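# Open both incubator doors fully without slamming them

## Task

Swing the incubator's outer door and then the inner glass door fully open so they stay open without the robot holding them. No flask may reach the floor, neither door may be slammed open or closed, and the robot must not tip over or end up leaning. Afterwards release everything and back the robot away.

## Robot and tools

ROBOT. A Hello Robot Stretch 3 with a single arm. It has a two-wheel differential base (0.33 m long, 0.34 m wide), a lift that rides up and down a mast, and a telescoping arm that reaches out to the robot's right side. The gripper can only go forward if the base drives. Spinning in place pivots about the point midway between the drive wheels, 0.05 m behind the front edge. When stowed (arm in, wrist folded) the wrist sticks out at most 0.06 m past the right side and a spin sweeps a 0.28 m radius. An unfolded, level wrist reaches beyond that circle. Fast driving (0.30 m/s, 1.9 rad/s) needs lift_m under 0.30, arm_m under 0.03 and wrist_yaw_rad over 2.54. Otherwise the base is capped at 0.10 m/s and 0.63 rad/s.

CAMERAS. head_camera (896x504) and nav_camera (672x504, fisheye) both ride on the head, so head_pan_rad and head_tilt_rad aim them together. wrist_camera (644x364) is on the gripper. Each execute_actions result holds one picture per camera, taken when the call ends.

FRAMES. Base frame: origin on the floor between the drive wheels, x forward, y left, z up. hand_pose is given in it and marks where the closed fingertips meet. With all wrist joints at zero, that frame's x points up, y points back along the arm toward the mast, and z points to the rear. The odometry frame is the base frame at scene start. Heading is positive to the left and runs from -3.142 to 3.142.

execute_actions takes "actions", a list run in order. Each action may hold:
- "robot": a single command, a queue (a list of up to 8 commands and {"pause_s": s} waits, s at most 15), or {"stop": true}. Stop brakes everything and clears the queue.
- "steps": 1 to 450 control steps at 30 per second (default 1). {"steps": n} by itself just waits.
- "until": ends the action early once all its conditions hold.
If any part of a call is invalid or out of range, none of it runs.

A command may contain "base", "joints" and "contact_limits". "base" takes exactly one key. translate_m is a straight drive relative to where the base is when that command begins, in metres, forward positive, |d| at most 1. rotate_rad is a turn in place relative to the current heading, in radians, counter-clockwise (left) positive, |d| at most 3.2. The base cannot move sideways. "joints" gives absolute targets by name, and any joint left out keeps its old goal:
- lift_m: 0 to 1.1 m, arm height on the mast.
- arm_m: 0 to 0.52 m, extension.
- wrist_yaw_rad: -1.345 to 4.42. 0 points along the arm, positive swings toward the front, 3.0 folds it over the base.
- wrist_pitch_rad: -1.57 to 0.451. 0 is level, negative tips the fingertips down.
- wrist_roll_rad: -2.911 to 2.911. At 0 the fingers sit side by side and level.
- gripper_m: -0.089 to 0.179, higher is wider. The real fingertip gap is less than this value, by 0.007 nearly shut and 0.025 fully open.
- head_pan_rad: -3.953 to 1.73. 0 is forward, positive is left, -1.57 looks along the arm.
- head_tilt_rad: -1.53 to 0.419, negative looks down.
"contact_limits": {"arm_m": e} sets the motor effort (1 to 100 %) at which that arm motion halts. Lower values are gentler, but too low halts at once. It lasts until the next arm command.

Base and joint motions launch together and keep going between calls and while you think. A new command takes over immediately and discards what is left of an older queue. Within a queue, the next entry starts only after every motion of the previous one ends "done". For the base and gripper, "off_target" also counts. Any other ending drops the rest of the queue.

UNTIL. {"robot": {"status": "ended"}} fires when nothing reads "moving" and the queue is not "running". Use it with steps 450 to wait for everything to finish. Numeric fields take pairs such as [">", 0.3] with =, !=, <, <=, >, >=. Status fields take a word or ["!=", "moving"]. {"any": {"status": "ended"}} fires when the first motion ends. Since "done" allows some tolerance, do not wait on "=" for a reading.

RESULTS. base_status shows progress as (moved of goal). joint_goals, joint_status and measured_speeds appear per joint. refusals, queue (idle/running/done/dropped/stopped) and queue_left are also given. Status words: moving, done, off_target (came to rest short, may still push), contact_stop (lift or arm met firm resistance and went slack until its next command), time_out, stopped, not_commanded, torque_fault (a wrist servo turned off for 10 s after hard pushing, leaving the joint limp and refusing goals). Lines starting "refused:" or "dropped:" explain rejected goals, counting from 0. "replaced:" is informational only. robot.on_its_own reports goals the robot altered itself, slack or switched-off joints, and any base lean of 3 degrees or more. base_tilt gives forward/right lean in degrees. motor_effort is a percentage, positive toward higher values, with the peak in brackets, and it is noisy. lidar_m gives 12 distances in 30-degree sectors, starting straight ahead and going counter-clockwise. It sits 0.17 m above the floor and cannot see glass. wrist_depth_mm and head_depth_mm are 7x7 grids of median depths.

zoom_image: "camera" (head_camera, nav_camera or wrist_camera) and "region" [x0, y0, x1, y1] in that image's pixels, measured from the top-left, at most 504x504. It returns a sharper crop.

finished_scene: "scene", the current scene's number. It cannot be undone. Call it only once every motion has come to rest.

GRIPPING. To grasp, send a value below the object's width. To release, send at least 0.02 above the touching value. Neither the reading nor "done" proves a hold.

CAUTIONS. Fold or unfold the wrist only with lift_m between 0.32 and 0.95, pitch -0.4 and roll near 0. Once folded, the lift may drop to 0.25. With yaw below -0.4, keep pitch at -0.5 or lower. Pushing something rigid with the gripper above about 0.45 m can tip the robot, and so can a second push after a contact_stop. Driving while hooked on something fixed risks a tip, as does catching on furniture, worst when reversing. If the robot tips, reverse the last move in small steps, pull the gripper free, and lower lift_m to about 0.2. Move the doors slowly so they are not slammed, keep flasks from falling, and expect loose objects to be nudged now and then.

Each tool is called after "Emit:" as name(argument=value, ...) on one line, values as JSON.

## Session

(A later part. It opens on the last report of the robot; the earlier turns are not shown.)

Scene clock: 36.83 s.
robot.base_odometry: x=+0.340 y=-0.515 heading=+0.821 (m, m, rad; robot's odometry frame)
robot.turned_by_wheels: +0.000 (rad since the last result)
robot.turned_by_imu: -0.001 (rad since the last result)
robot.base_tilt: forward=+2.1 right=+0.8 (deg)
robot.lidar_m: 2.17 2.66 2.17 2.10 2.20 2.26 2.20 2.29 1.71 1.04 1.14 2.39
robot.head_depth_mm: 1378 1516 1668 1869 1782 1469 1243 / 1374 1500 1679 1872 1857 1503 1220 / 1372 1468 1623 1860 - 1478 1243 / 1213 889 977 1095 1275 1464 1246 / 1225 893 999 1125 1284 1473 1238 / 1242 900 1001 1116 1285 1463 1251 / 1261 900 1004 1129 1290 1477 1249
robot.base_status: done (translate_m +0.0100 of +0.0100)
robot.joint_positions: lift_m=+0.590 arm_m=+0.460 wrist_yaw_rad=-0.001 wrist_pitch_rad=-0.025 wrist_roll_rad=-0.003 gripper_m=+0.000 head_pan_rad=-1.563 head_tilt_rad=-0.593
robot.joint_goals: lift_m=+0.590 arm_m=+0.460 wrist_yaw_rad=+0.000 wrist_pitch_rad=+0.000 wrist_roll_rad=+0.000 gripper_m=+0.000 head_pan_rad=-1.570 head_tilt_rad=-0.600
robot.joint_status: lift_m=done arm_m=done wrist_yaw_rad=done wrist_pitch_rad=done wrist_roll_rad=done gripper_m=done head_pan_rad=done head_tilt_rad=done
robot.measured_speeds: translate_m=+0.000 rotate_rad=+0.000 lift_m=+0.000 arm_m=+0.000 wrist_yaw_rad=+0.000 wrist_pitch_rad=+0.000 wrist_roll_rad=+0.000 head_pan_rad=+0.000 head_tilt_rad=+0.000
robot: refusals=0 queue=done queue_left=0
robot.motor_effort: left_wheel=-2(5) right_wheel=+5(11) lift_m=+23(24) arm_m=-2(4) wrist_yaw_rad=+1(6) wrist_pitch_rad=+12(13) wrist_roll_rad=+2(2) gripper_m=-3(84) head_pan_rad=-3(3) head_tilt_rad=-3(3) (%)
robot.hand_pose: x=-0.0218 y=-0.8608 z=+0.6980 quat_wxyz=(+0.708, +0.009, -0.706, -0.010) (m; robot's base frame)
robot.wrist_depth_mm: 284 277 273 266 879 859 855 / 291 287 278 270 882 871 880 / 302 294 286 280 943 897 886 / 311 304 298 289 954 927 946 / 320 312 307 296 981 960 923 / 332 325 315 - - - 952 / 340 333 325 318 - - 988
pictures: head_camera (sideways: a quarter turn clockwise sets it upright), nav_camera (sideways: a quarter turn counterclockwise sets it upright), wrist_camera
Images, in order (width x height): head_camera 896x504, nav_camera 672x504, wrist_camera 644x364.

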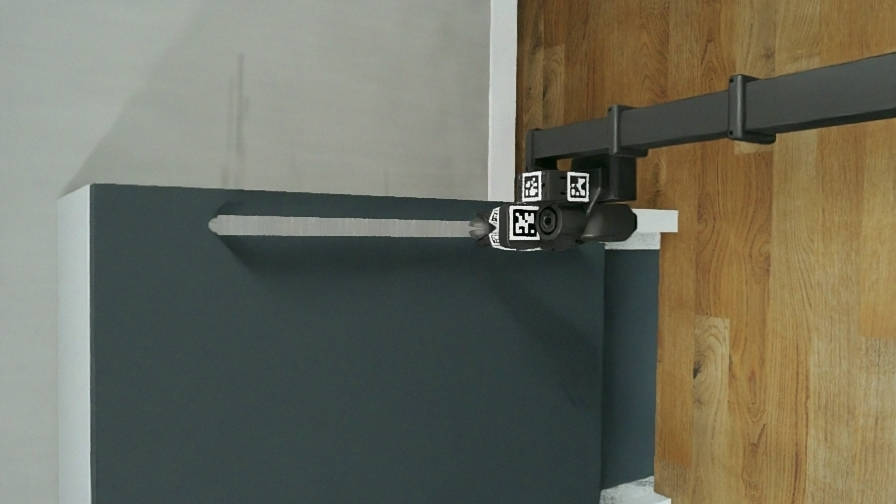

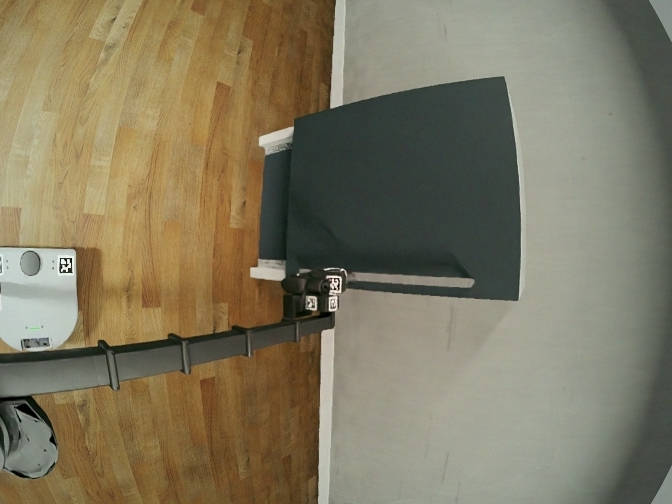

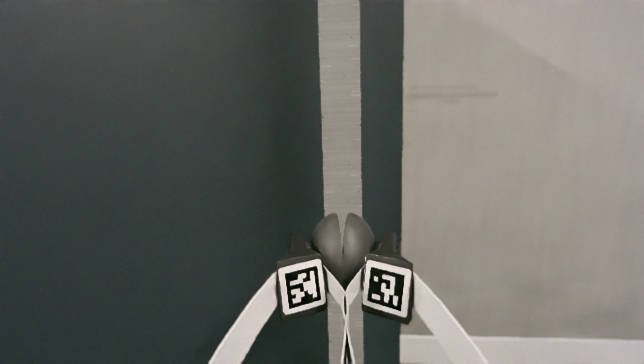

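Emit:
execute_actions(actions=[{"robot":[{"base":{"rotate_rad":-0.6},"joints":{"arm_m":0.35,"gripper_m":0.09}},{"base":{"translate_m":0.18}},{"base":{"rotate_rad":0.6}},{"base":{"translate_m":-0.149}},{"joints":{"arm_m":0.4}}],"steps":450,"until":{"robot":{"status":"ended"}}}])

Scene clock: 48.20 s.
robot.base_odometry: x=+0.414 y=-0.585 heading=+0.821 (m, m, rad; robot's odometry frame)
robot.turned_by_wheels: +0.000 (rad since the last result)
robot.turned_by_imu: -0.002 (rad since the last result)
robot.base_tilt: forward=+2.1 right=+0.8 (deg)
robot.lidar_m: 2.22 2.19 2.27 2.20 2.30 2.27 2.20 2.16 1.60 0.95 1.04 2.25
robot.head_depth_mm: 1283 1415 1565 1769 1794 1464 1246 / 1291 1423 1578 1764 1846 1465 - / 1252 1362 1530 1739 1884 1439 1244 / 1219 795 871 981 1134 1429 1248 / 1225 804 890 998 1146 1428 1249 / 1243 801 890 1000 1148 1447 1243 / 1251 807 896 1007 1151 1437 1247
robot.base_status: done (translate_m -0.1490 of -0.1490)
robot.joint_positions: lift_m=+0.590 arm_m=+0.400 wrist_yaw_rad=+0.000 wrist_pitch_rad=-0.025 wrist_roll_rad=-0.003 gripper_m=+0.090 head_pan_rad=-1.563 head_tilt_rad=-0.593
robot.joint_goals: lift_m=+0.590 arm_m=+0.400 wrist_yaw_rad=+0.000 wrist_pitch_rad=+0.000 wrist_roll_rad=+0.000 gripper_m=+0.090 head_pan_rad=-1.570 head_tilt_rad=-0.600
robot.joint_status: lift_m=done arm_m=done wrist_yaw_rad=done wrist_pitch_rad=done wrist_roll_rad=done gripper_m=done head_pan_rad=done head_tilt_rad=done
robot.measured_speeds: translate_m=+0.000 rotate_rad=+0.000 lift_m=+0.000 arm_m=+0.000 wrist_yaw_rad=+0.000 wrist_pitch_rad=+0.000 wrist_roll_rad=+0.000 head_pan_rad=+0.000 head_tilt_rad=+0.000
robot: refusals=0 queue=done queue_left=0
robot.motor_effort: left_wheel=-3(5) right_wheel=+6(13) lift_m=+24(23) arm_m=+3(2) wrist_yaw_rad=+1(3) wrist_pitch_rad=+12(12) wrist_roll_rad=+2(2) gripper_m=+0(81) head_pan_rad=-3(2) head_tilt_rad=-3(4) (%)
robot.hand_pose: x=-0.0216 y=-0.8002 z=+0.6980 quat_wxyz=(+0.708, +0.009, -0.706, -0.009) (m; robot's base frame)
robot.wrist_depth_mm: 242 238 232 163 226 844 809 / 248 244 239 168 857 847 831 / 256 251 246 172 892 862 857 / 265 256 255 177 902 885 868 / 274 268 261 183 252 930 898 / 284 275 - 189 262 924 915 / 293 287 281 270 972 978 951
pictures: head_camera (sideways: a quarter turn clockwise sets it upright), nav_camera (sideways: a quarter turn counterclockwise sets it upright), wrist_camera
Images, in order (width x height): head_camera 896x504, nav_camera 672x504, wrist_camera 644x364.

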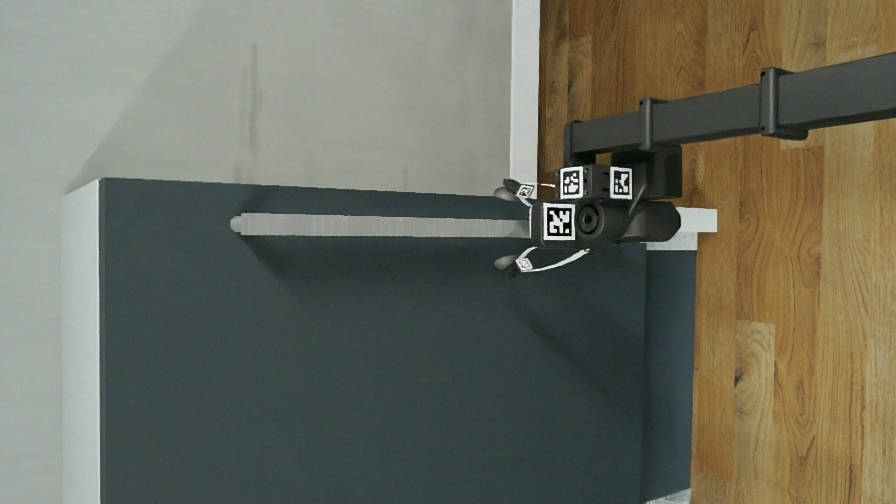

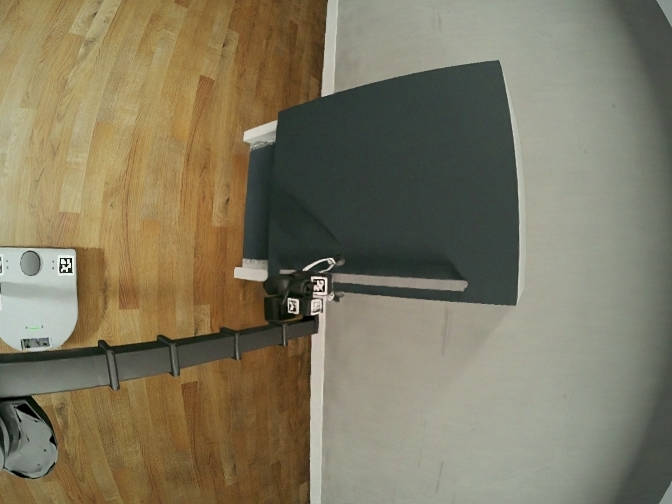

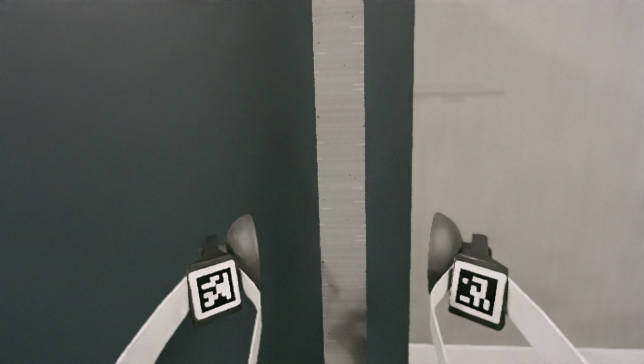

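Emit:
execute_actions(actions=[{"robot":{"joints":{"arm_m":0.48},"contact_limits":{"arm_m":12}},"steps":450,"until":{"robot":{"status":"ended"}}},{"robot":[{"joints":{"gripper_m":0.0}},{"pause_s":0.5},{"joints":{"arm_m":0.40},"contact_limits":{"arm_m":24}}],"steps":450,"until":{"robot":{"status":"ended"}}}])

Scene clock: 54.13 s.
robot.base_odometry: x=+0.414 y=-0.585 heading=+0.822 (m, m, rad; robot's odometry frame)
robot.turned_by_wheels: +0.001 (rad since the last result)
robot.turned_by_imu: +0.001 (rad since the last result)
robot.base_tilt: forward=+2.1 right=+0.8 (deg)
robot.lidar_m: 2.22 2.19 2.26 2.20 2.30 2.27 2.20 2.16 1.60 0.95 1.04 2.24
robot.head_depth_mm: 1283 1407 1565 1762 1796 1467 1241 / 1291 1418 1569 1784 1840 1460 - / 1263 1367 1541 1732 1871 1430 1244 / 1184 743 801 907 1055 1396 1250 / 1192 752 837 947 1078 1425 1245 / 1209 761 853 955 1099 1431 1248 / 1222 771 863 974 1123 1433 1241
robot.base_status: done (translate_m -0.1490 of -0.1490)
robot.joint_positions: lift_m=+0.590 arm_m=+0.400 wrist_yaw_rad=+0.032 wrist_pitch_rad=-0.024 wrist_roll_rad=-0.001 gripper_m=+0.006 head_pan_rad=-1.563 head_tilt_rad=-0.595
robot.joint_goals: lift_m=+0.590 arm_m=+0.400 wrist_yaw_rad=+0.000 wrist_pitch_rad=+0.000 wrist_roll_rad=+0.000 gripper_m=+0.006 head_pan_rad=-1.570 head_tilt_rad=-0.600
robot.joint_status: lift_m=done arm_m=done wrist_yaw_rad=done wrist_pitch_rad=done wrist_roll_rad=done gripper_m=off_target head_pan_rad=done head_tilt_rad=done
robot.measured_speeds: translate_m=+0.000 rotate_rad=+0.000 lift_m=+0.000 arm_m=+0.000 wrist_yaw_rad=+0.000 wrist_pitch_rad=+0.000 wrist_roll_rad=+0.000 head_pan_rad=+0.000 head_tilt_rad=+0.000
robot: refusals=0 queue=done queue_left=0
robot.on_its_own: gripper_m is held at +0.006, not at your +0.000, by its stall guard, which is not easing now; right_wheel is at rest, and its effort (-31) is outside its rest range (-18 to +18); wrist_yaw_rad is at rest, and its effort (-29) is outside its rest range (-12 to +12)
robot.motor_effort: left_wheel=+9(9) right_wheel=-31(30) lift_m=+23(23) arm_m=-2(10) wrist_yaw_rad=-29(30) wrist_pitch_rad=+12(17) wrist_roll_rad=+1(2) gripper_m=-14(100) head_pan_rad=-2(3) head_tilt_rad=-3(3) (%)
robot.contact_limits: arm_m 24 (drawing in: default 15, maximum 24; extending or still: default 21, maximum 34)
robot.hand_pose: x=-0.0134 y=-0.8008 z=+0.6984 quat_wxyz=(+0.708, +0.020, -0.706, +0.002) (m; robot's base frame)
robot.wrist_depth_mm: 205 194 184 106 166 797 791 / 212 201 189 110 170 829 810 / 220 207 194 113 174 861 824 / 227 214 199 116 180 883 843 / 237 220 208 119 182 924 874 / 246 231 218 122 - 931 893 / 255 239 220 127 197 967 930
pictures: head_camera (sideways: a quarter turn clockwise sets it upright), nav_camera (sideways: a quarter turn counterclockwise sets it upright), wrist_camera
replaced: robot.arm_m: its motion had ended contact_stop
Images, in order (width x height): head_camera 896x504, nav_camera 672x504, wrist_camera 644x364.

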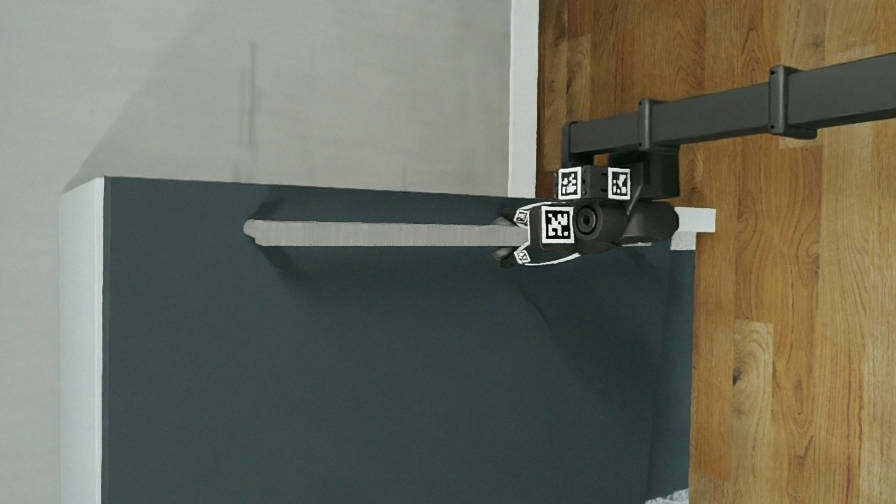

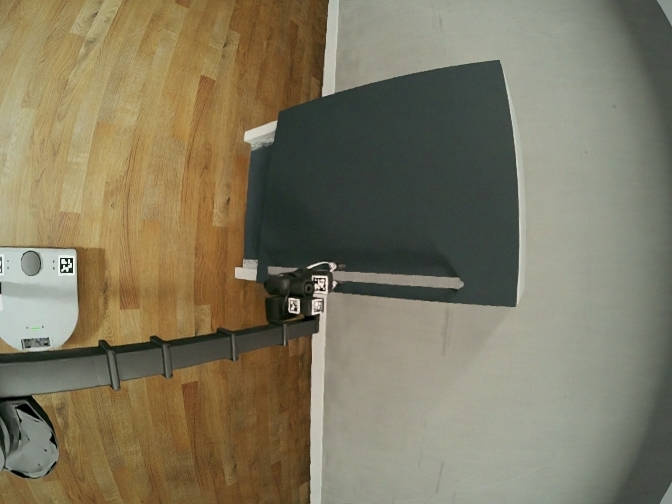

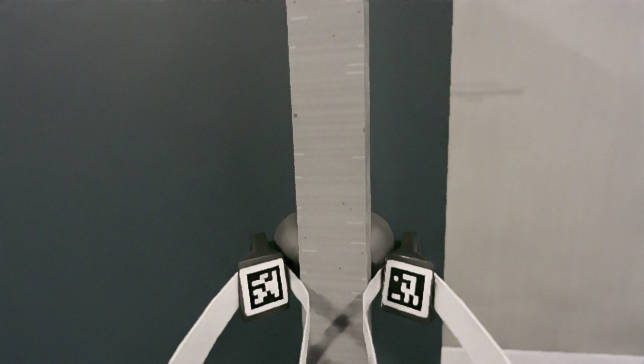

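Emit:
execute_actions(actions=[{"robot":[{"joints":{"gripper_m":0.02,"arm_m":0.3},"base":{"translate_m":0.03},"contact_limits":{"arm_m":24}},{"joints":{"arm_m":0.18,"wrist_yaw_rad":0.3},"base":{"translate_m":0.05},"contact_limits":{"arm_m":24}}],"steps":450,"until":{"robot":{"status":"ended"}}}])

Scene clock: 58.63 s.
robot.base_odometry: x=+0.469 y=-0.526 heading=+0.821 (m, m, rad; robot's odometry frame)
robot.turned_by_wheels: -0.001 (rad since the last result)
robot.turned_by_imu: -0.054 (rad since the last result)
robot.base_tilt: forward=+2.1 right=+0.8 (deg)
robot.lidar_m: 2.48 2.12 2.29 2.21 2.27 2.38 2.27 2.28 1.62 0.95 1.02 2.13
robot.head_depth_mm: 1304 1432 1591 1800 1781 1461 1239 / 1307 1441 1596 1790 1785 1468 - / 1269 837 983 1733 1686 1448 - / 1191 518 565 633 715 799 1218 / 1190 545 588 657 773 940 1240 / 1209 569 636 725 845 1023 1240 / 1225 597 675 778 922 1135 1247
robot.base_status: done (translate_m +0.0500 of +0.0500)
robot.joint_positions: lift_m=+0.590 arm_m=+0.180 wrist_yaw_rad=+0.308 wrist_pitch_rad=-0.026 wrist_roll_rad=-0.001 gripper_m=+0.020 head_pan_rad=-1.563 head_tilt_rad=-0.595
robot.joint_goals: lift_m=+0.590 arm_m=+0.180 wrist_yaw_rad=+0.300 wrist_pitch_rad=+0.000 wrist_roll_rad=+0.000 gripper_m=+0.020 head_pan_rad=-1.570 head_tilt_rad=-0.600
robot.joint_status: lift_m=done arm_m=done wrist_yaw_rad=done wrist_pitch_rad=done wrist_roll_rad=done gripper_m=done head_pan_rad=done head_tilt_rad=done
robot.measured_speeds: translate_m=+0.000 rotate_rad=+0.000 lift_m=+0.000 arm_m=+0.000 wrist_yaw_rad=+0.000 wrist_pitch_rad=+0.000 wrist_roll_rad=+0.000 head_pan_rad=+0.000 head_tilt_rad=+0.000
robot: refusals=0 queue=done queue_left=0
robot.motor_effort: left_wheel=+1(17) right_wheel=-8(63) lift_m=+23(22) arm_m=-2(3) wrist_yaw_rad=-7(83) wrist_pitch_rad=+13(13) wrist_roll_rad=+1(1) gripper_m=-4(51) head_pan_rad=-3(2) head_tilt_rad=-2(2) (%)
robot.contact_limits: arm_m 24 (drawing in: default 15, maximum 24; extending or still: default 21, maximum 34)
robot.hand_pose: x=+0.0560 y=-0.5688 z=+0.6979 quat_wxyz=(+0.701, +0.118, -0.696, +0.099) (m; robot's base frame)
robot.wrist_depth_mm: - 427 272 112 154 134 862 / - 459 287 115 158 138 882 / - 492 299 118 162 141 936 / - 539 315 122 167 146 958 / - 575 337 124 167 151 986 / - 638 384 127 - 155 - / - 716 347 134 183 162 -
pictures: head_camera (sideways: a quarter turn clockwise sets it upright), nav_camera (sideways: a quarter turn counterclockwise sets it upright), wrist_camera
Images, in order (width x height): head_camera 896x504, nav_camera 672x504, wrist_camera 644x364.

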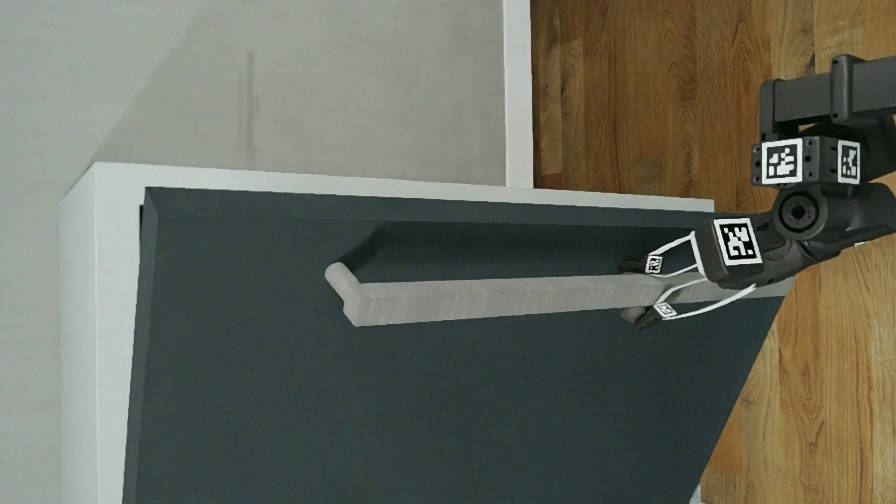

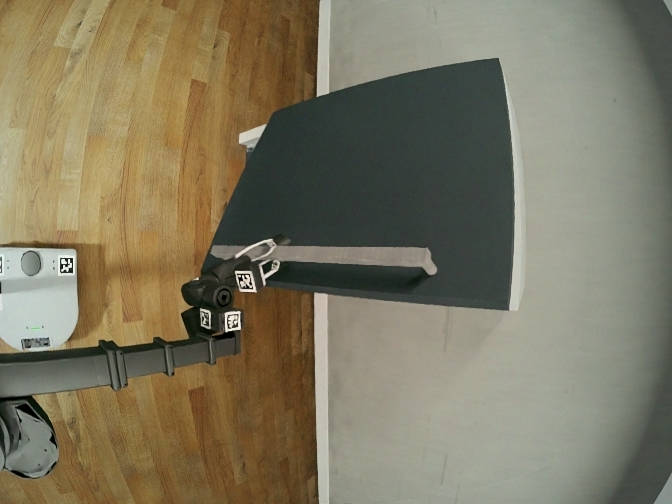

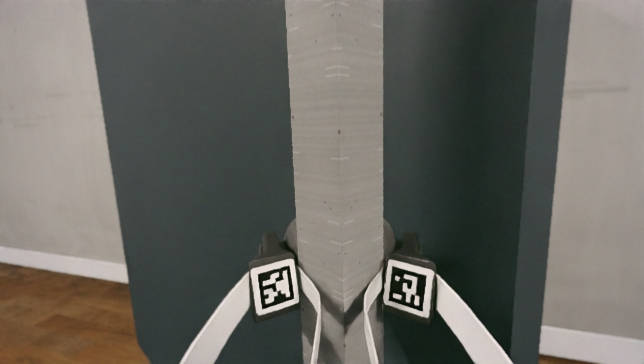

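Emit:
execute_actions(actions=[{"robot":[{"joints":{"gripper_m":0.12}},{"joints":{"arm_m":0.03,"wrist_yaw_rad":0.1}},{"base":{"translate_m":-0.25},"joints":{"gripper_m":0.0,"head_pan_rad":-1.2}},{"base":{"rotate_rad":0.054},"joints":{"arm_m":0.3,"wrist_yaw_rad":0.0}}],"steps":450,"until":{"robot":{"status":"ended"}}}])

Scene clock: 69.70 s.
robot.base_odometry: x=+0.299 y=-0.709 heading=+0.875 (m, m, rad; robot's odometry frame)
robot.turned_by_wheels: +0.054 (rad since the last result)
robot.turned_by_imu: +0.051 (rad since the last result)
robot.base_tilt: forward=+2.1 right=+0.8 (deg)
robot.lidar_m: 2.36 2.85 2.28 2.20 2.30 2.09 2.02 2.11 1.61 0.96 1.05 2.25
robot.head_depth_mm: 1187 1036 1461 1679 1796 - 1213 / 1177 892 980 1109 1296 1420 1249 / 1184 577 647 751 1249 1391 1247 / 1192 606 646 713 817 951 1245 / 1195 677 763 872 1023 1395 1247 / 1211 766 877 1032 1245 1466 1243 / 1515 885 1041 1262 1738 1468 1244
robot.base_status: done (rotate_rad +0.0539 of +0.0540)
robot.joint_positions: lift_m=+0.590 arm_m=+0.300 wrist_yaw_rad=+0.000 wrist_pitch_rad=-0.026 wrist_roll_rad=-0.001 gripper_m=+0.000 head_pan_rad=-1.207 head_tilt_rad=-0.595
robot.joint_goals: lift_m=+0.590 arm_m=+0.300 wrist_yaw_rad=+0.000 wrist_pitch_rad=+0.000 wrist_roll_rad=+0.000 gripper_m=+0.000 head_pan_rad=-1.200 head_tilt_rad=-0.600
robot.joint_status: lift_m=done arm_m=done wrist_yaw_rad=done wrist_pitch_rad=done wrist_roll_rad=done gripper_m=done head_pan_rad=done head_tilt_rad=done
robot.measured_speeds: translate_m=+0.000 rotate_rad=+0.000 lift_m=+0.000 arm_m=+0.000 wrist_yaw_rad=+0.000 wrist_pitch_rad=+0.000 wrist_roll_rad=+0.000 head_pan_rad=+0.000 head_tilt_rad=+0.000
robot: refusals=0 queue=done queue_left=0
robot.motor_effort: left_wheel=-2(5) right_wheel=+5(9) lift_m=+23(23) arm_m=+3(2) wrist_yaw_rad=-1(13) wrist_pitch_rad=+13(13) wrist_roll_rad=+1(1) gripper_m=-3(83) head_pan_rad=+3(26) head_tilt_rad=-3(2) (%)
robot.hand_pose: x=-0.0213 y=-0.7002 z=+0.6979 quat_wxyz=(+0.708, +0.010, -0.706, -0.009) (m; robot's base frame)
robot.wrist_depth_mm: 524 547 421 966 956 935 882 / 845 909 420 969 970 930 940 / 669 959 427 - 982 979 943 / 825 990 470 - - 971 966 / 606 581 462 808 - - - / 780 796 514 - - - - / 610 593 527 - - - -
pictures: head_camera (sideways: a quarter turn clockwise sets it upright), nav_camera (sideways: a quarter turn counterclockwise sets it upright), wrist_camera
Images, in order (width x height): head_camera 896x504, nav_camera 672x504, wrist_camera 644x364.

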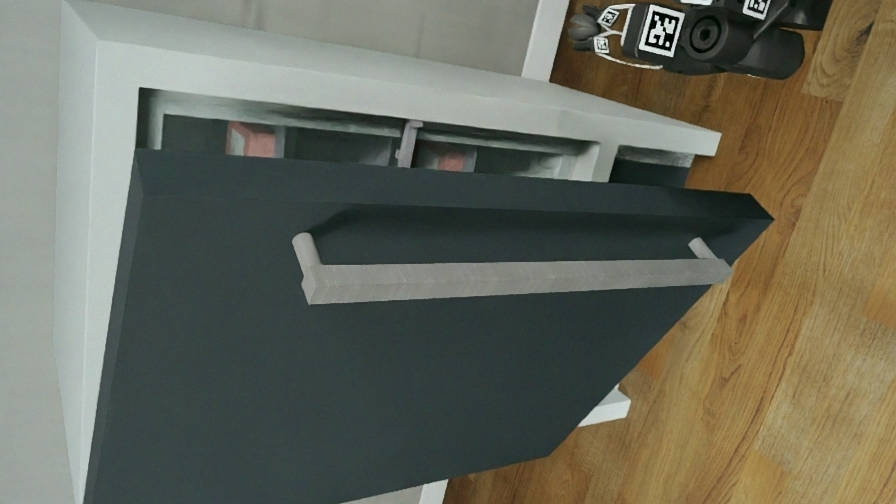

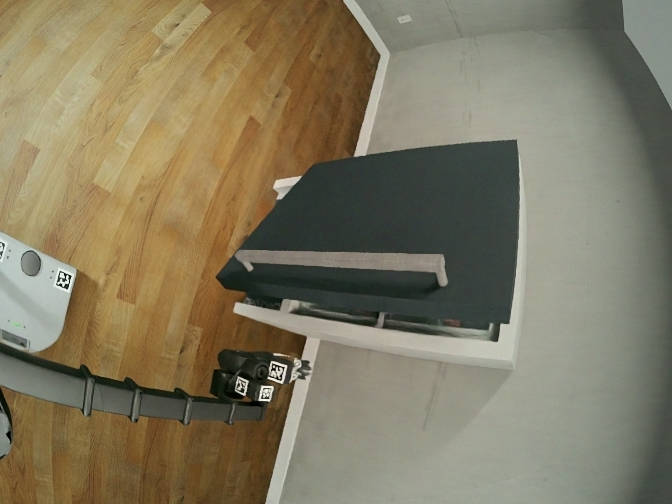

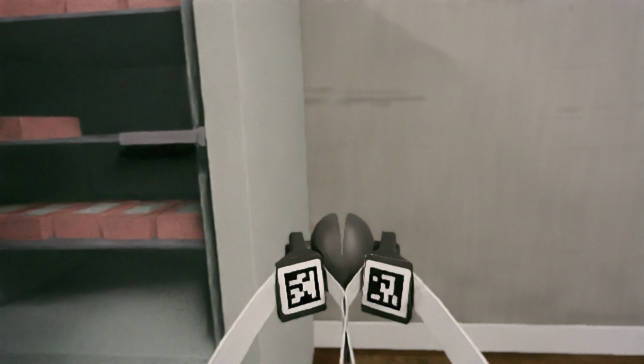

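Emit:
execute_actions(actions=[{"robot":[{"joints":{"arm_m":0.36,"wrist_yaw_rad":0.4,"head_pan_rad":-1.0}},{"base":{"translate_m":0.5}}],"steps":450,"until":{"robot":{"status":"ended"}}}])

Scene clock: 77.70 s.
robot.base_odometry: x=+0.619 y=-0.325 heading=+0.875 (m, m, rad; robot's odometry frame)
robot.turned_by_wheels: +0.000 (rad since the last result)
robot.turned_by_imu: -0.002 (rad since the last result)
robot.base_tilt: forward=+2.1 right=+0.8 (deg)
robot.lidar_m: 2.23 1.89 2.24 2.19 2.28 2.61 2.52 2.19 1.02 1.01 1.01 2.27
robot.head_depth_mm: 1303 618 616 612 609 400 521 / 1408 1511 970 954 946 933 925 / 1490 1632 1798 2001 1797 1468 1242 / 1584 1742 1926 2115 1786 1467 1244 / 1691 1851 2081 2197 1800 1472 1240 / 1808 2020 2258 2286 1795 1471 1244 / 1919 2185 2478 2316 1795 1467 1248
robot.base_status: done (translate_m +0.5000 of +0.5000)
robot.joint_positions: lift_m=+0.590 arm_m=+0.360 wrist_yaw_rad=+0.402 wrist_pitch_rad=-0.026 wrist_roll_rad=-0.002 gripper_m=+0.000 head_pan_rad=-1.007 head_tilt_rad=-0.595
robot.joint_goals: lift_m=+0.590 arm_m=+0.360 wrist_yaw_rad=+0.400 wrist_pitch_rad=+0.000 wrist_roll_rad=+0.000 gripper_m=+0.000 head_pan_rad=-1.000 head_tilt_rad=-0.600
robot.joint_status: lift_m=done arm_m=done wrist_yaw_rad=done wrist_pitch_rad=done wrist_roll_rad=done gripper_m=done head_pan_rad=done head_tilt_rad=done
robot.measured_speeds: translate_m=+0.000 rotate_rad=+0.000 lift_m=+0.000 arm_m=+0.000 wrist_yaw_rad=+0.000 wrist_pitch_rad=+0.000 wrist_roll_rad=+0.000 head_pan_rad=+0.000 head_tilt_rad=+0.000
robot: refusals=0 queue=done queue_left=0
robot.motor_effort: left_wheel=-2(13) right_wheel=+3(50) lift_m=+22(22) arm_m=+2(2) wrist_yaw_rad=-1(31) wrist_pitch_rad=+12(13) wrist_roll_rad=+1(1) gripper_m=-2(5) head_pan_rad=+3(19) head_tilt_rad=-2(2) (%)
robot.hand_pose: x=+0.0784 y=-0.7400 z=+0.6979 quat_wxyz=(+0.696, +0.150, -0.690, +0.132) (m; robot's base frame)
robot.wrist_depth_mm: - 111 283 465 602 626 617 / - 109 269 485 788 729 656 / - 107 261 487 493 728 674 / - 105 248 498 818 748 686 / - 104 240 494 501 460 419 / - 102 214 - 784 688 419 / - 101 192 538 567 567 555
pictures: head_camera (sideways: a quarter turn clockwise sets it upright), nav_camera (sideways: a quarter turn counterclockwise sets it upright), wrist_camera
Images, in order (width x height): head_camera 896x504, nav_camera 672x504, wrist_camera 644x364.

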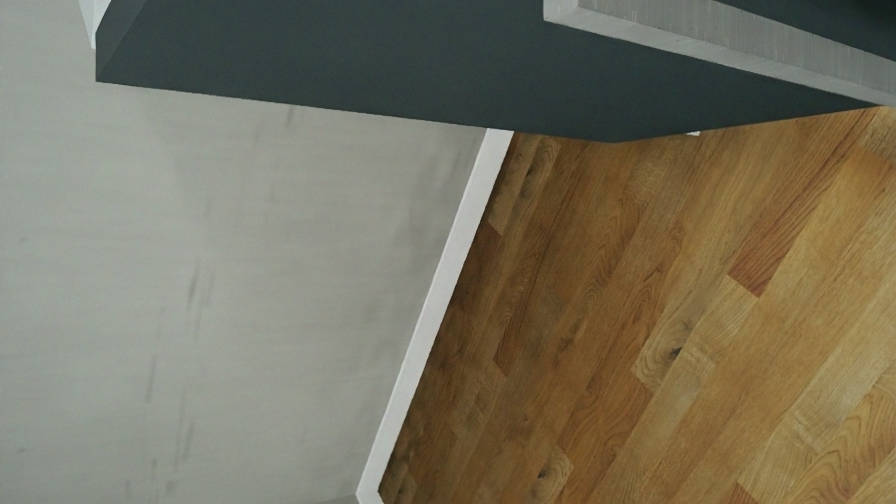

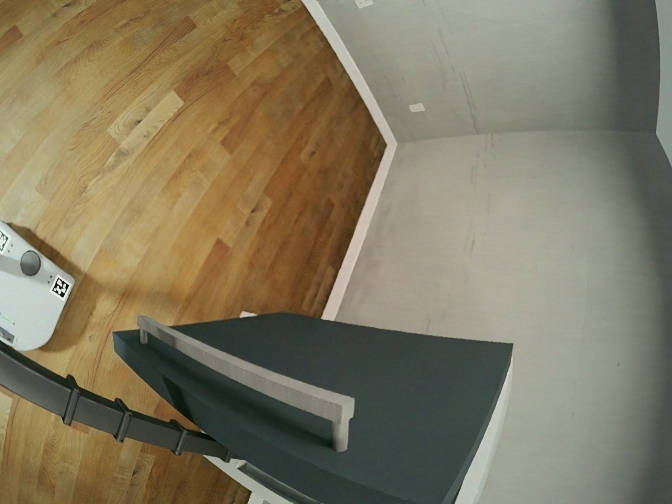

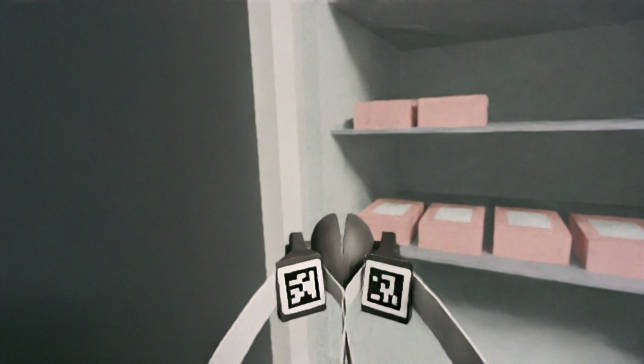

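Emit:
execute_actions(actions=[{"robot":[{"joints":{"arm_m":0.12,"wrist_yaw_rad":0.6,"head_pan_rad":-1.57}},{"base":{"translate_m":0.3}}],"steps":450,"until":{"robot":{"status":"ended"}}}])

Scene clock: 85.10 s.
robot.base_odometry: x=+0.811 y=-0.095 heading=+0.875 (m, m, rad; robot's odometry frame)
robot.turned_by_wheels: +0.000 (rad since the last result)
robot.turned_by_imu: -0.001 (rad since the last result)
robot.base_tilt: forward=+2.1 right=+0.7 (deg)
robot.lidar_m: 1.94 1.59 2.23 2.16 2.27 2.90 2.82 2.20 1.05 0.97 1.64 1.99
robot.head_depth_mm: 1185 1254 1218 1402 1297 1431 1246 / 1181 1122 1140 1398 1304 1425 1301 / 1179 952 1131 1285 1341 1431 1290 / 1267 785 875 981 1115 1394 - / 1302 627 682 744 822 923 1170 / 1329 533 559 601 649 689 774 / 1329 463 472 503 536 575 618
robot.base_status: done (translate_m +0.3000 of +0.3000)
robot.joint_positions: lift_m=+0.590 arm_m=+0.120 wrist_yaw_rad=+0.598 wrist_pitch_rad=-0.025 wrist_roll_rad=-0.002 gripper_m=+0.000 head_pan_rad=-1.563 head_tilt_rad=-0.595
robot.joint_goals: lift_m=+0.590 arm_m=+0.120 wrist_yaw_rad=+0.600 wrist_pitch_rad=+0.000 wrist_roll_rad=+0.000 gripper_m=+0.000 head_pan_rad=-1.570 head_tilt_rad=-0.600
robot.joint_status: lift_m=done arm_m=done wrist_yaw_rad=done wrist_pitch_rad=done wrist_roll_rad=done gripper_m=done head_pan_rad=done head_tilt_rad=done
robot.measured_speeds: translate_m=+0.000 rotate_rad=+0.000 lift_m=+0.000 arm_m=+0.000 wrist_yaw_rad=+0.000 wrist_pitch_rad=+0.000 wrist_roll_rad=+0.000 head_pan_rad=+0.000 head_tilt_rad=+0.000
robot: refusals=0 queue=done queue_left=0
robot.motor_effort: left_wheel=-2(8) right_wheel=+4(25) lift_m=+22(22) arm_m=-1(3) wrist_yaw_rad=+1(25) wrist_pitch_rad=+12(13) wrist_roll_rad=+1(1) gripper_m=-2(4) head_pan_rad=-2(30) head_tilt_rad=-3(3) (%)
robot.hand_pose: x=+0.1225 y=-0.4764 z=+0.6982 quat_wxyz=(+0.679, +0.217, -0.672, +0.200) (m; robot's base frame)
robot.wrist_depth_mm: 129 142 161 186 220 273 357 / 131 144 164 191 228 281 374 / 133 147 167 195 237 295 393 / 136 149 171 199 242 305 411 / 137 152 175 196 253 317 430 / 141 154 177 - 276 332 461 / 143 158 179 215 259 352 510
pictures: head_camera (sideways: a quarter turn clockwise sets it upright), nav_camera (sideways: a quarter turn counterclockwise sets it upright), wrist_camera
Images, in order (width x height): head_camera 896x504, nav_camera 672x504, wrist_camera 644x364.

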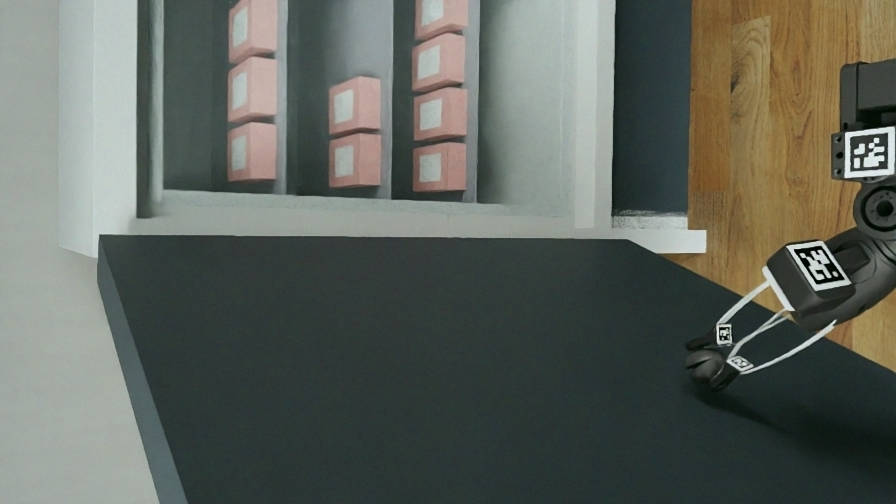

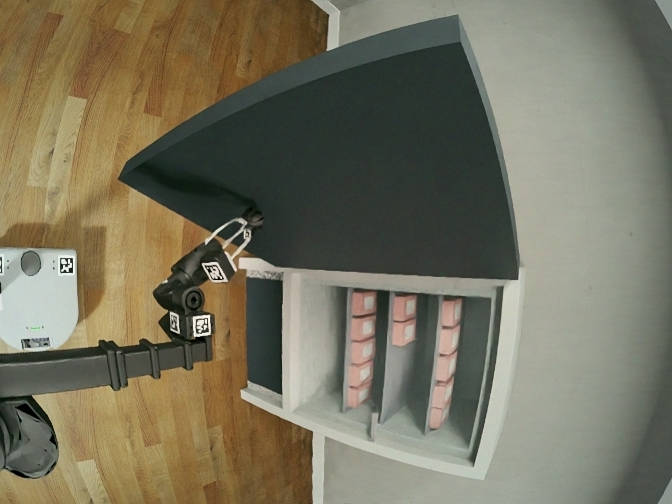

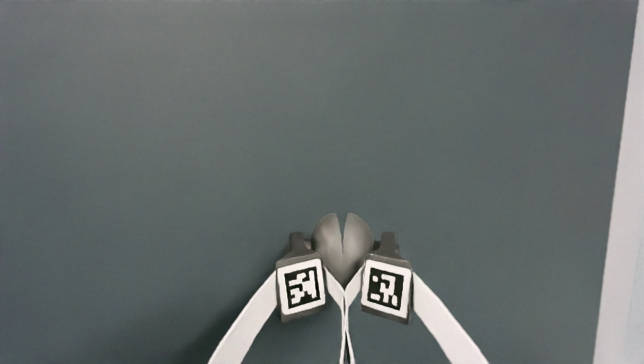

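Emit:
execute_actions(actions=[{"robot":[{"joints":{"arm_m":0.05,"wrist_yaw_rad":0.9},"base":{"translate_m":0.1}}],"steps":450,"until":{"robot":{"status":"ended"}}}])

Scene clock: 88.57 s.
robot.base_odometry: x=+0.875 y=-0.018 heading=+0.875 (m, m, rad; robot's odometry frame)
robot.turned_by_wheels: +0.000 (rad since the last result)
robot.turned_by_imu: -0.140 (rad since the last result)
robot.base_tilt: forward=+2.0 right=+0.7 (deg)
robot.lidar_m: 1.85 1.52 2.32 2.16 2.21 2.79 2.90 2.58 1.10 0.97 1.59 1.99
robot.head_depth_mm: 1193 1123 1285 1440 1381 1467 1247 / 1184 1120 1279 1428 1344 1456 1247 / 1188 1119 1187 1321 1338 1472 1241 / 1196 907 1029 1156 1290 1431 1252 / 1268 682 732 792 858 935 1215 / 1289 541 558 590 625 669 725 / 1293 451 449 470 494 518 546
robot.base_status: done (translate_m +0.0999 of +0.1000)
robot.joint_positions: lift_m=+0.590 arm_m=+0.050 wrist_yaw_rad=+0.741 wrist_pitch_rad=-0.031 wrist_roll_rad=-0.002 gripper_m=+0.000 head_pan_rad=-1.563 head_tilt_rad=-0.595
robot.joint_goals: lift_m=+0.590 arm_m=+0.050 wrist_yaw_rad=+0.744 wrist_pitch_rad=+0.000 wrist_roll_rad=+0.000 gripper_m=+0.000 head_pan_rad=-1.570 head_tilt_rad=-0.600
robot.joint_status: lift_m=done arm_m=done wrist_yaw_rad=off_target wrist_pitch_rad=done wrist_roll_rad=done gripper_m=done head_pan_rad=done head_tilt_rad=done
robot.measured_speeds: translate_m=+0.000 rotate_rad=+0.000 lift_m=+0.000 arm_m=+0.000 wrist_yaw_rad=+0.000 wrist_pitch_rad=+0.000 wrist_roll_rad=+0.000 head_pan_rad=+0.000 head_tilt_rad=+0.000
robot: refusals=0 queue=dropped queue_left=0
robot.on_its_own: wrist_yaw_rad is held at +0.744, not at your +0.900, by its stall guard, which is not easing now; right_wheel is at rest, and its effort (+21) is outside its rest range (-18 to +18)
robot.motor_effort: left_wheel=-2(13) right_wheel=+21(64) lift_m=+22(22) arm_m=+2(3) wrist_yaw_rad=+2(100) wrist_pitch_rad=+15(16) wrist_roll_rad=+2(0) gripper_m=-4(12) head_pan_rad=-2(2) head_tilt_rad=-2(3) (%)
robot.hand_pose: x=+0.1510 y=-0.3832 z=+0.6966 quat_wxyz=(+0.664, +0.266, -0.654, +0.246) (m; robot's base frame)
robot.wrist_depth_mm: 114 124 141 163 193 237 310 / 116 126 144 167 201 248 329 / 118 128 146 171 206 255 340 / 120 131 150 175 211 266 361 / 122 133 154 174 224 278 379 / 124 137 156 - 243 291 399 / 127 139 157 188 231 306 430
pictures: head_camera (sideways: a quarter turn clockwise sets it upright), nav_camera (sideways: a quarter turn counterclockwise sets it upright), wrist_camera
Images, in order (width x height): head_camera 896x504, nav_camera 672x504, wrist_camera 644x364.

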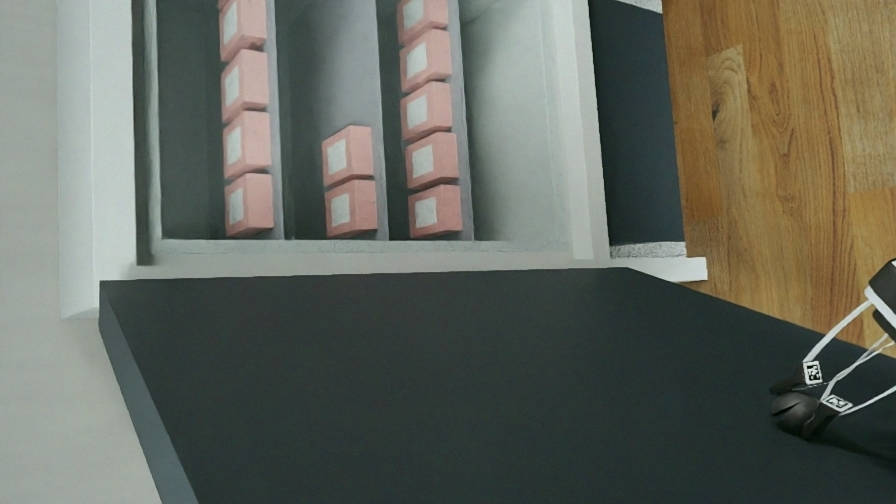

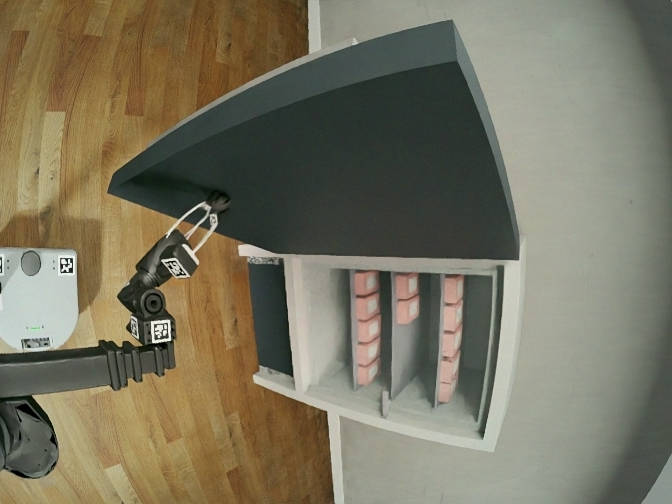

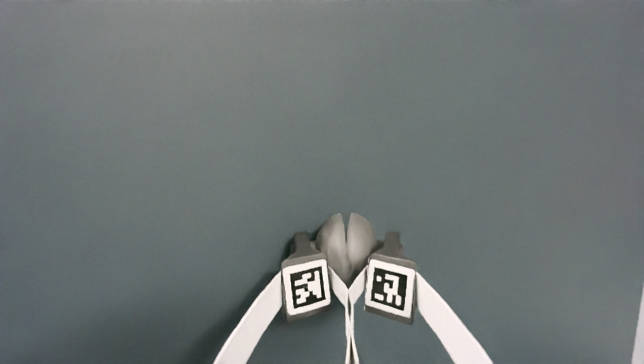

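Emit:
execute_actions(actions=[{"robot":[{"base":{"translate_m":-0.1},"joints":{"wrist_yaw_rad":0.3}},{"base":{"rotate_rad":0.14},"joints":{"wrist_yaw_rad":0,"lift_m":0.65,"gripper_m":0.09}},{"base":{"translate_m":-0.42},"joints":{"arm_m":0.15}}],"steps":450,"until":{"robot":{"status":"ended"}}}])

Scene clock: 98.13 s.
robot.base_odometry: x=+0.590 y=-0.452 heading=+1.015 (m, m, rad; robot's odometry frame)
robot.turned_by_wheels: +0.140 (rad since the last result)
robot.turned_by_imu: +0.138 (rad since the last result)
robot.base_tilt: forward=+2.1 right=+0.7 (deg)
robot.lidar_m: 2.38 2.01 2.24 2.18 2.28 2.46 2.38 2.20 1.62 0.99 1.06 2.28
robot.head_depth_mm: 1290 1396 1602 1789 1788 1468 1270 / 1179 920 1010 1130 1323 1442 - / 1177 1165 1218 1268 1313 1469 - / 1184 1118 1218 1404 1343 1476 1244 / 1189 1121 1192 1313 1339 1459 1242 / 1205 1126 1152 1343 1342 1452 1236 / 1230 1033 1090 1173 1257 1439 1243
robot.base_status: done (translate_m -0.4200 of -0.4200)
robot.joint_positions: lift_m=+0.650 arm_m=+0.150 wrist_yaw_rad=+0.001 wrist_pitch_rad=-0.026 wrist_roll_rad=-0.002 gripper_m=+0.090 head_pan_rad=-1.563 head_tilt_rad=-0.595
robot.joint_goals: lift_m=+0.650 arm_m=+0.150 wrist_yaw_rad=+0.000 wrist_pitch_rad=+0.000 wrist_roll_rad=+0.000 gripper_m=+0.090 head_pan_rad=-1.570 head_tilt_rad=-0.600
robot.joint_status: lift_m=done arm_m=done wrist_yaw_rad=done wrist_pitch_rad=done wrist_roll_rad=done gripper_m=done head_pan_rad=done head_tilt_rad=done
robot.measured_speeds: translate_m=+0.000 rotate_rad=+0.000 lift_m=+0.000 arm_m=+0.000 wrist_yaw_rad=+0.000 wrist_pitch_rad=+0.000 wrist_roll_rad=+0.000 head_pan_rad=+0.000 head_tilt_rad=+0.000
robot: refusals=0 queue=done queue_left=0
robot.motor_effort: left_wheel=-3(5) right_wheel=+5(22) lift_m=+23(26) arm_m=+3(3) wrist_yaw_rad=-1(2) wrist_pitch_rad=+13(15) wrist_roll_rad=+1(1) gripper_m=-1(81) head_pan_rad=-2(2) head_tilt_rad=-2(2) (%)
robot.hand_pose: x=-0.0212 y=-0.5502 z=+0.7578 quat_wxyz=(+0.708, +0.010, -0.706, -0.009) (m; robot's base frame)
robot.wrist_depth_mm: 529 649 933 927 649 - - / 532 646 753 790 658 - - / 531 668 922 - 682 - - / 542 675 - - 637 - - / 540 690 752 724 711 - - / 540 689 - 877 780 - - / 545 680 706 702 697 - -
pictures: head_camera (sideways: a quarter turn clockwise sets it upright), nav_camera (sideways: a quarter turn counterclockwise sets it upright), wrist_camera
Images, in order (width x height): head_camera 896x504, nav_camera 672x504, wrist_camera 644x364.

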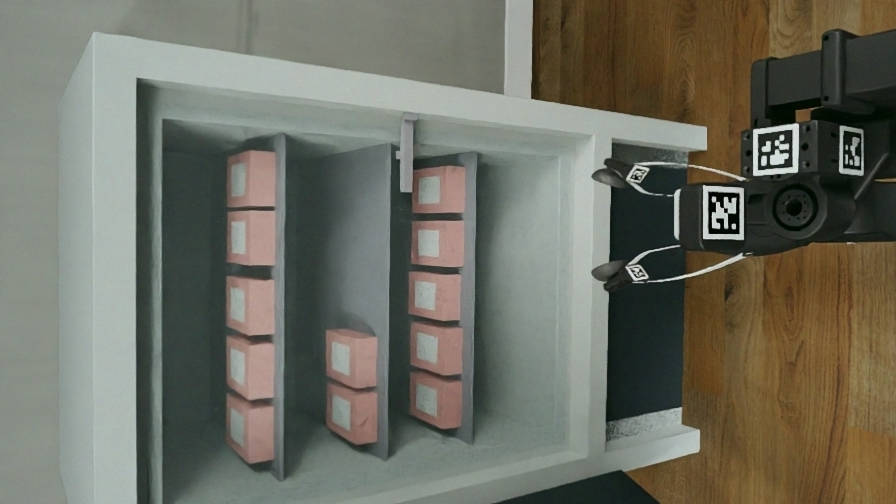

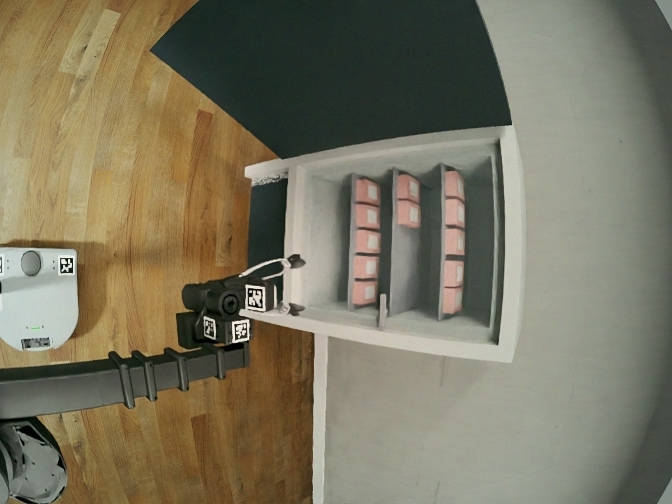

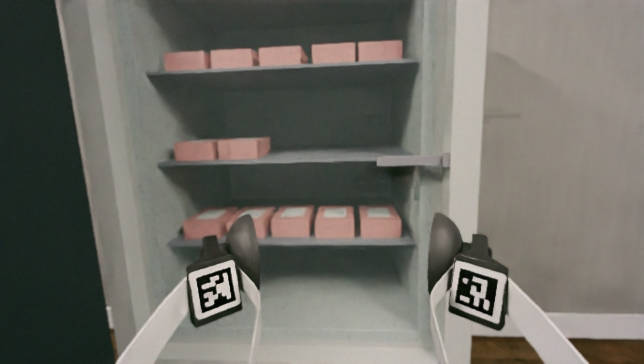

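Emit:
zoom_image(camera="head_camera", region=[340,90,480,210])

Emit:
zoom_image(camera="wrist_camera", region=[350,120,480,210])

Region (340, 90, 480, 210) of head_camera's 896x504 image, scaled by 3.600, with more detail than that image has; it fills the top 432 rows of this view, and the rest is white.

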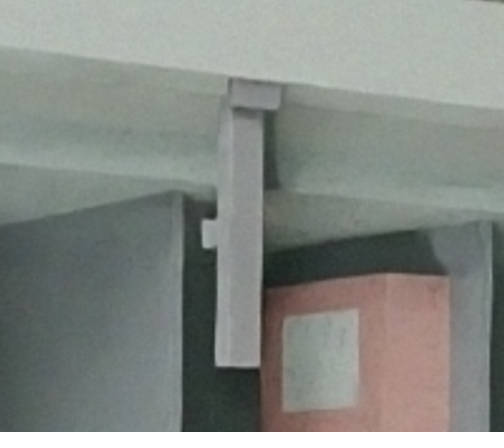

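Region (350, 120, 480, 210) of wrist_camera's 644x364 image, scaled by 3.877; it fills the top 349 rows of this view, and the rest is white.

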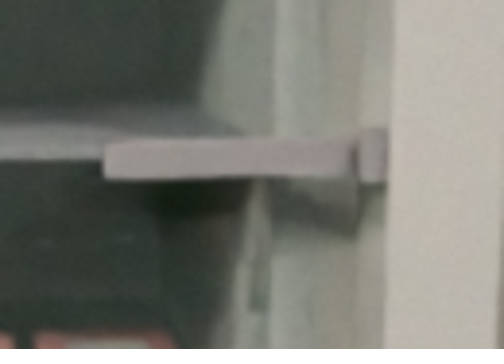

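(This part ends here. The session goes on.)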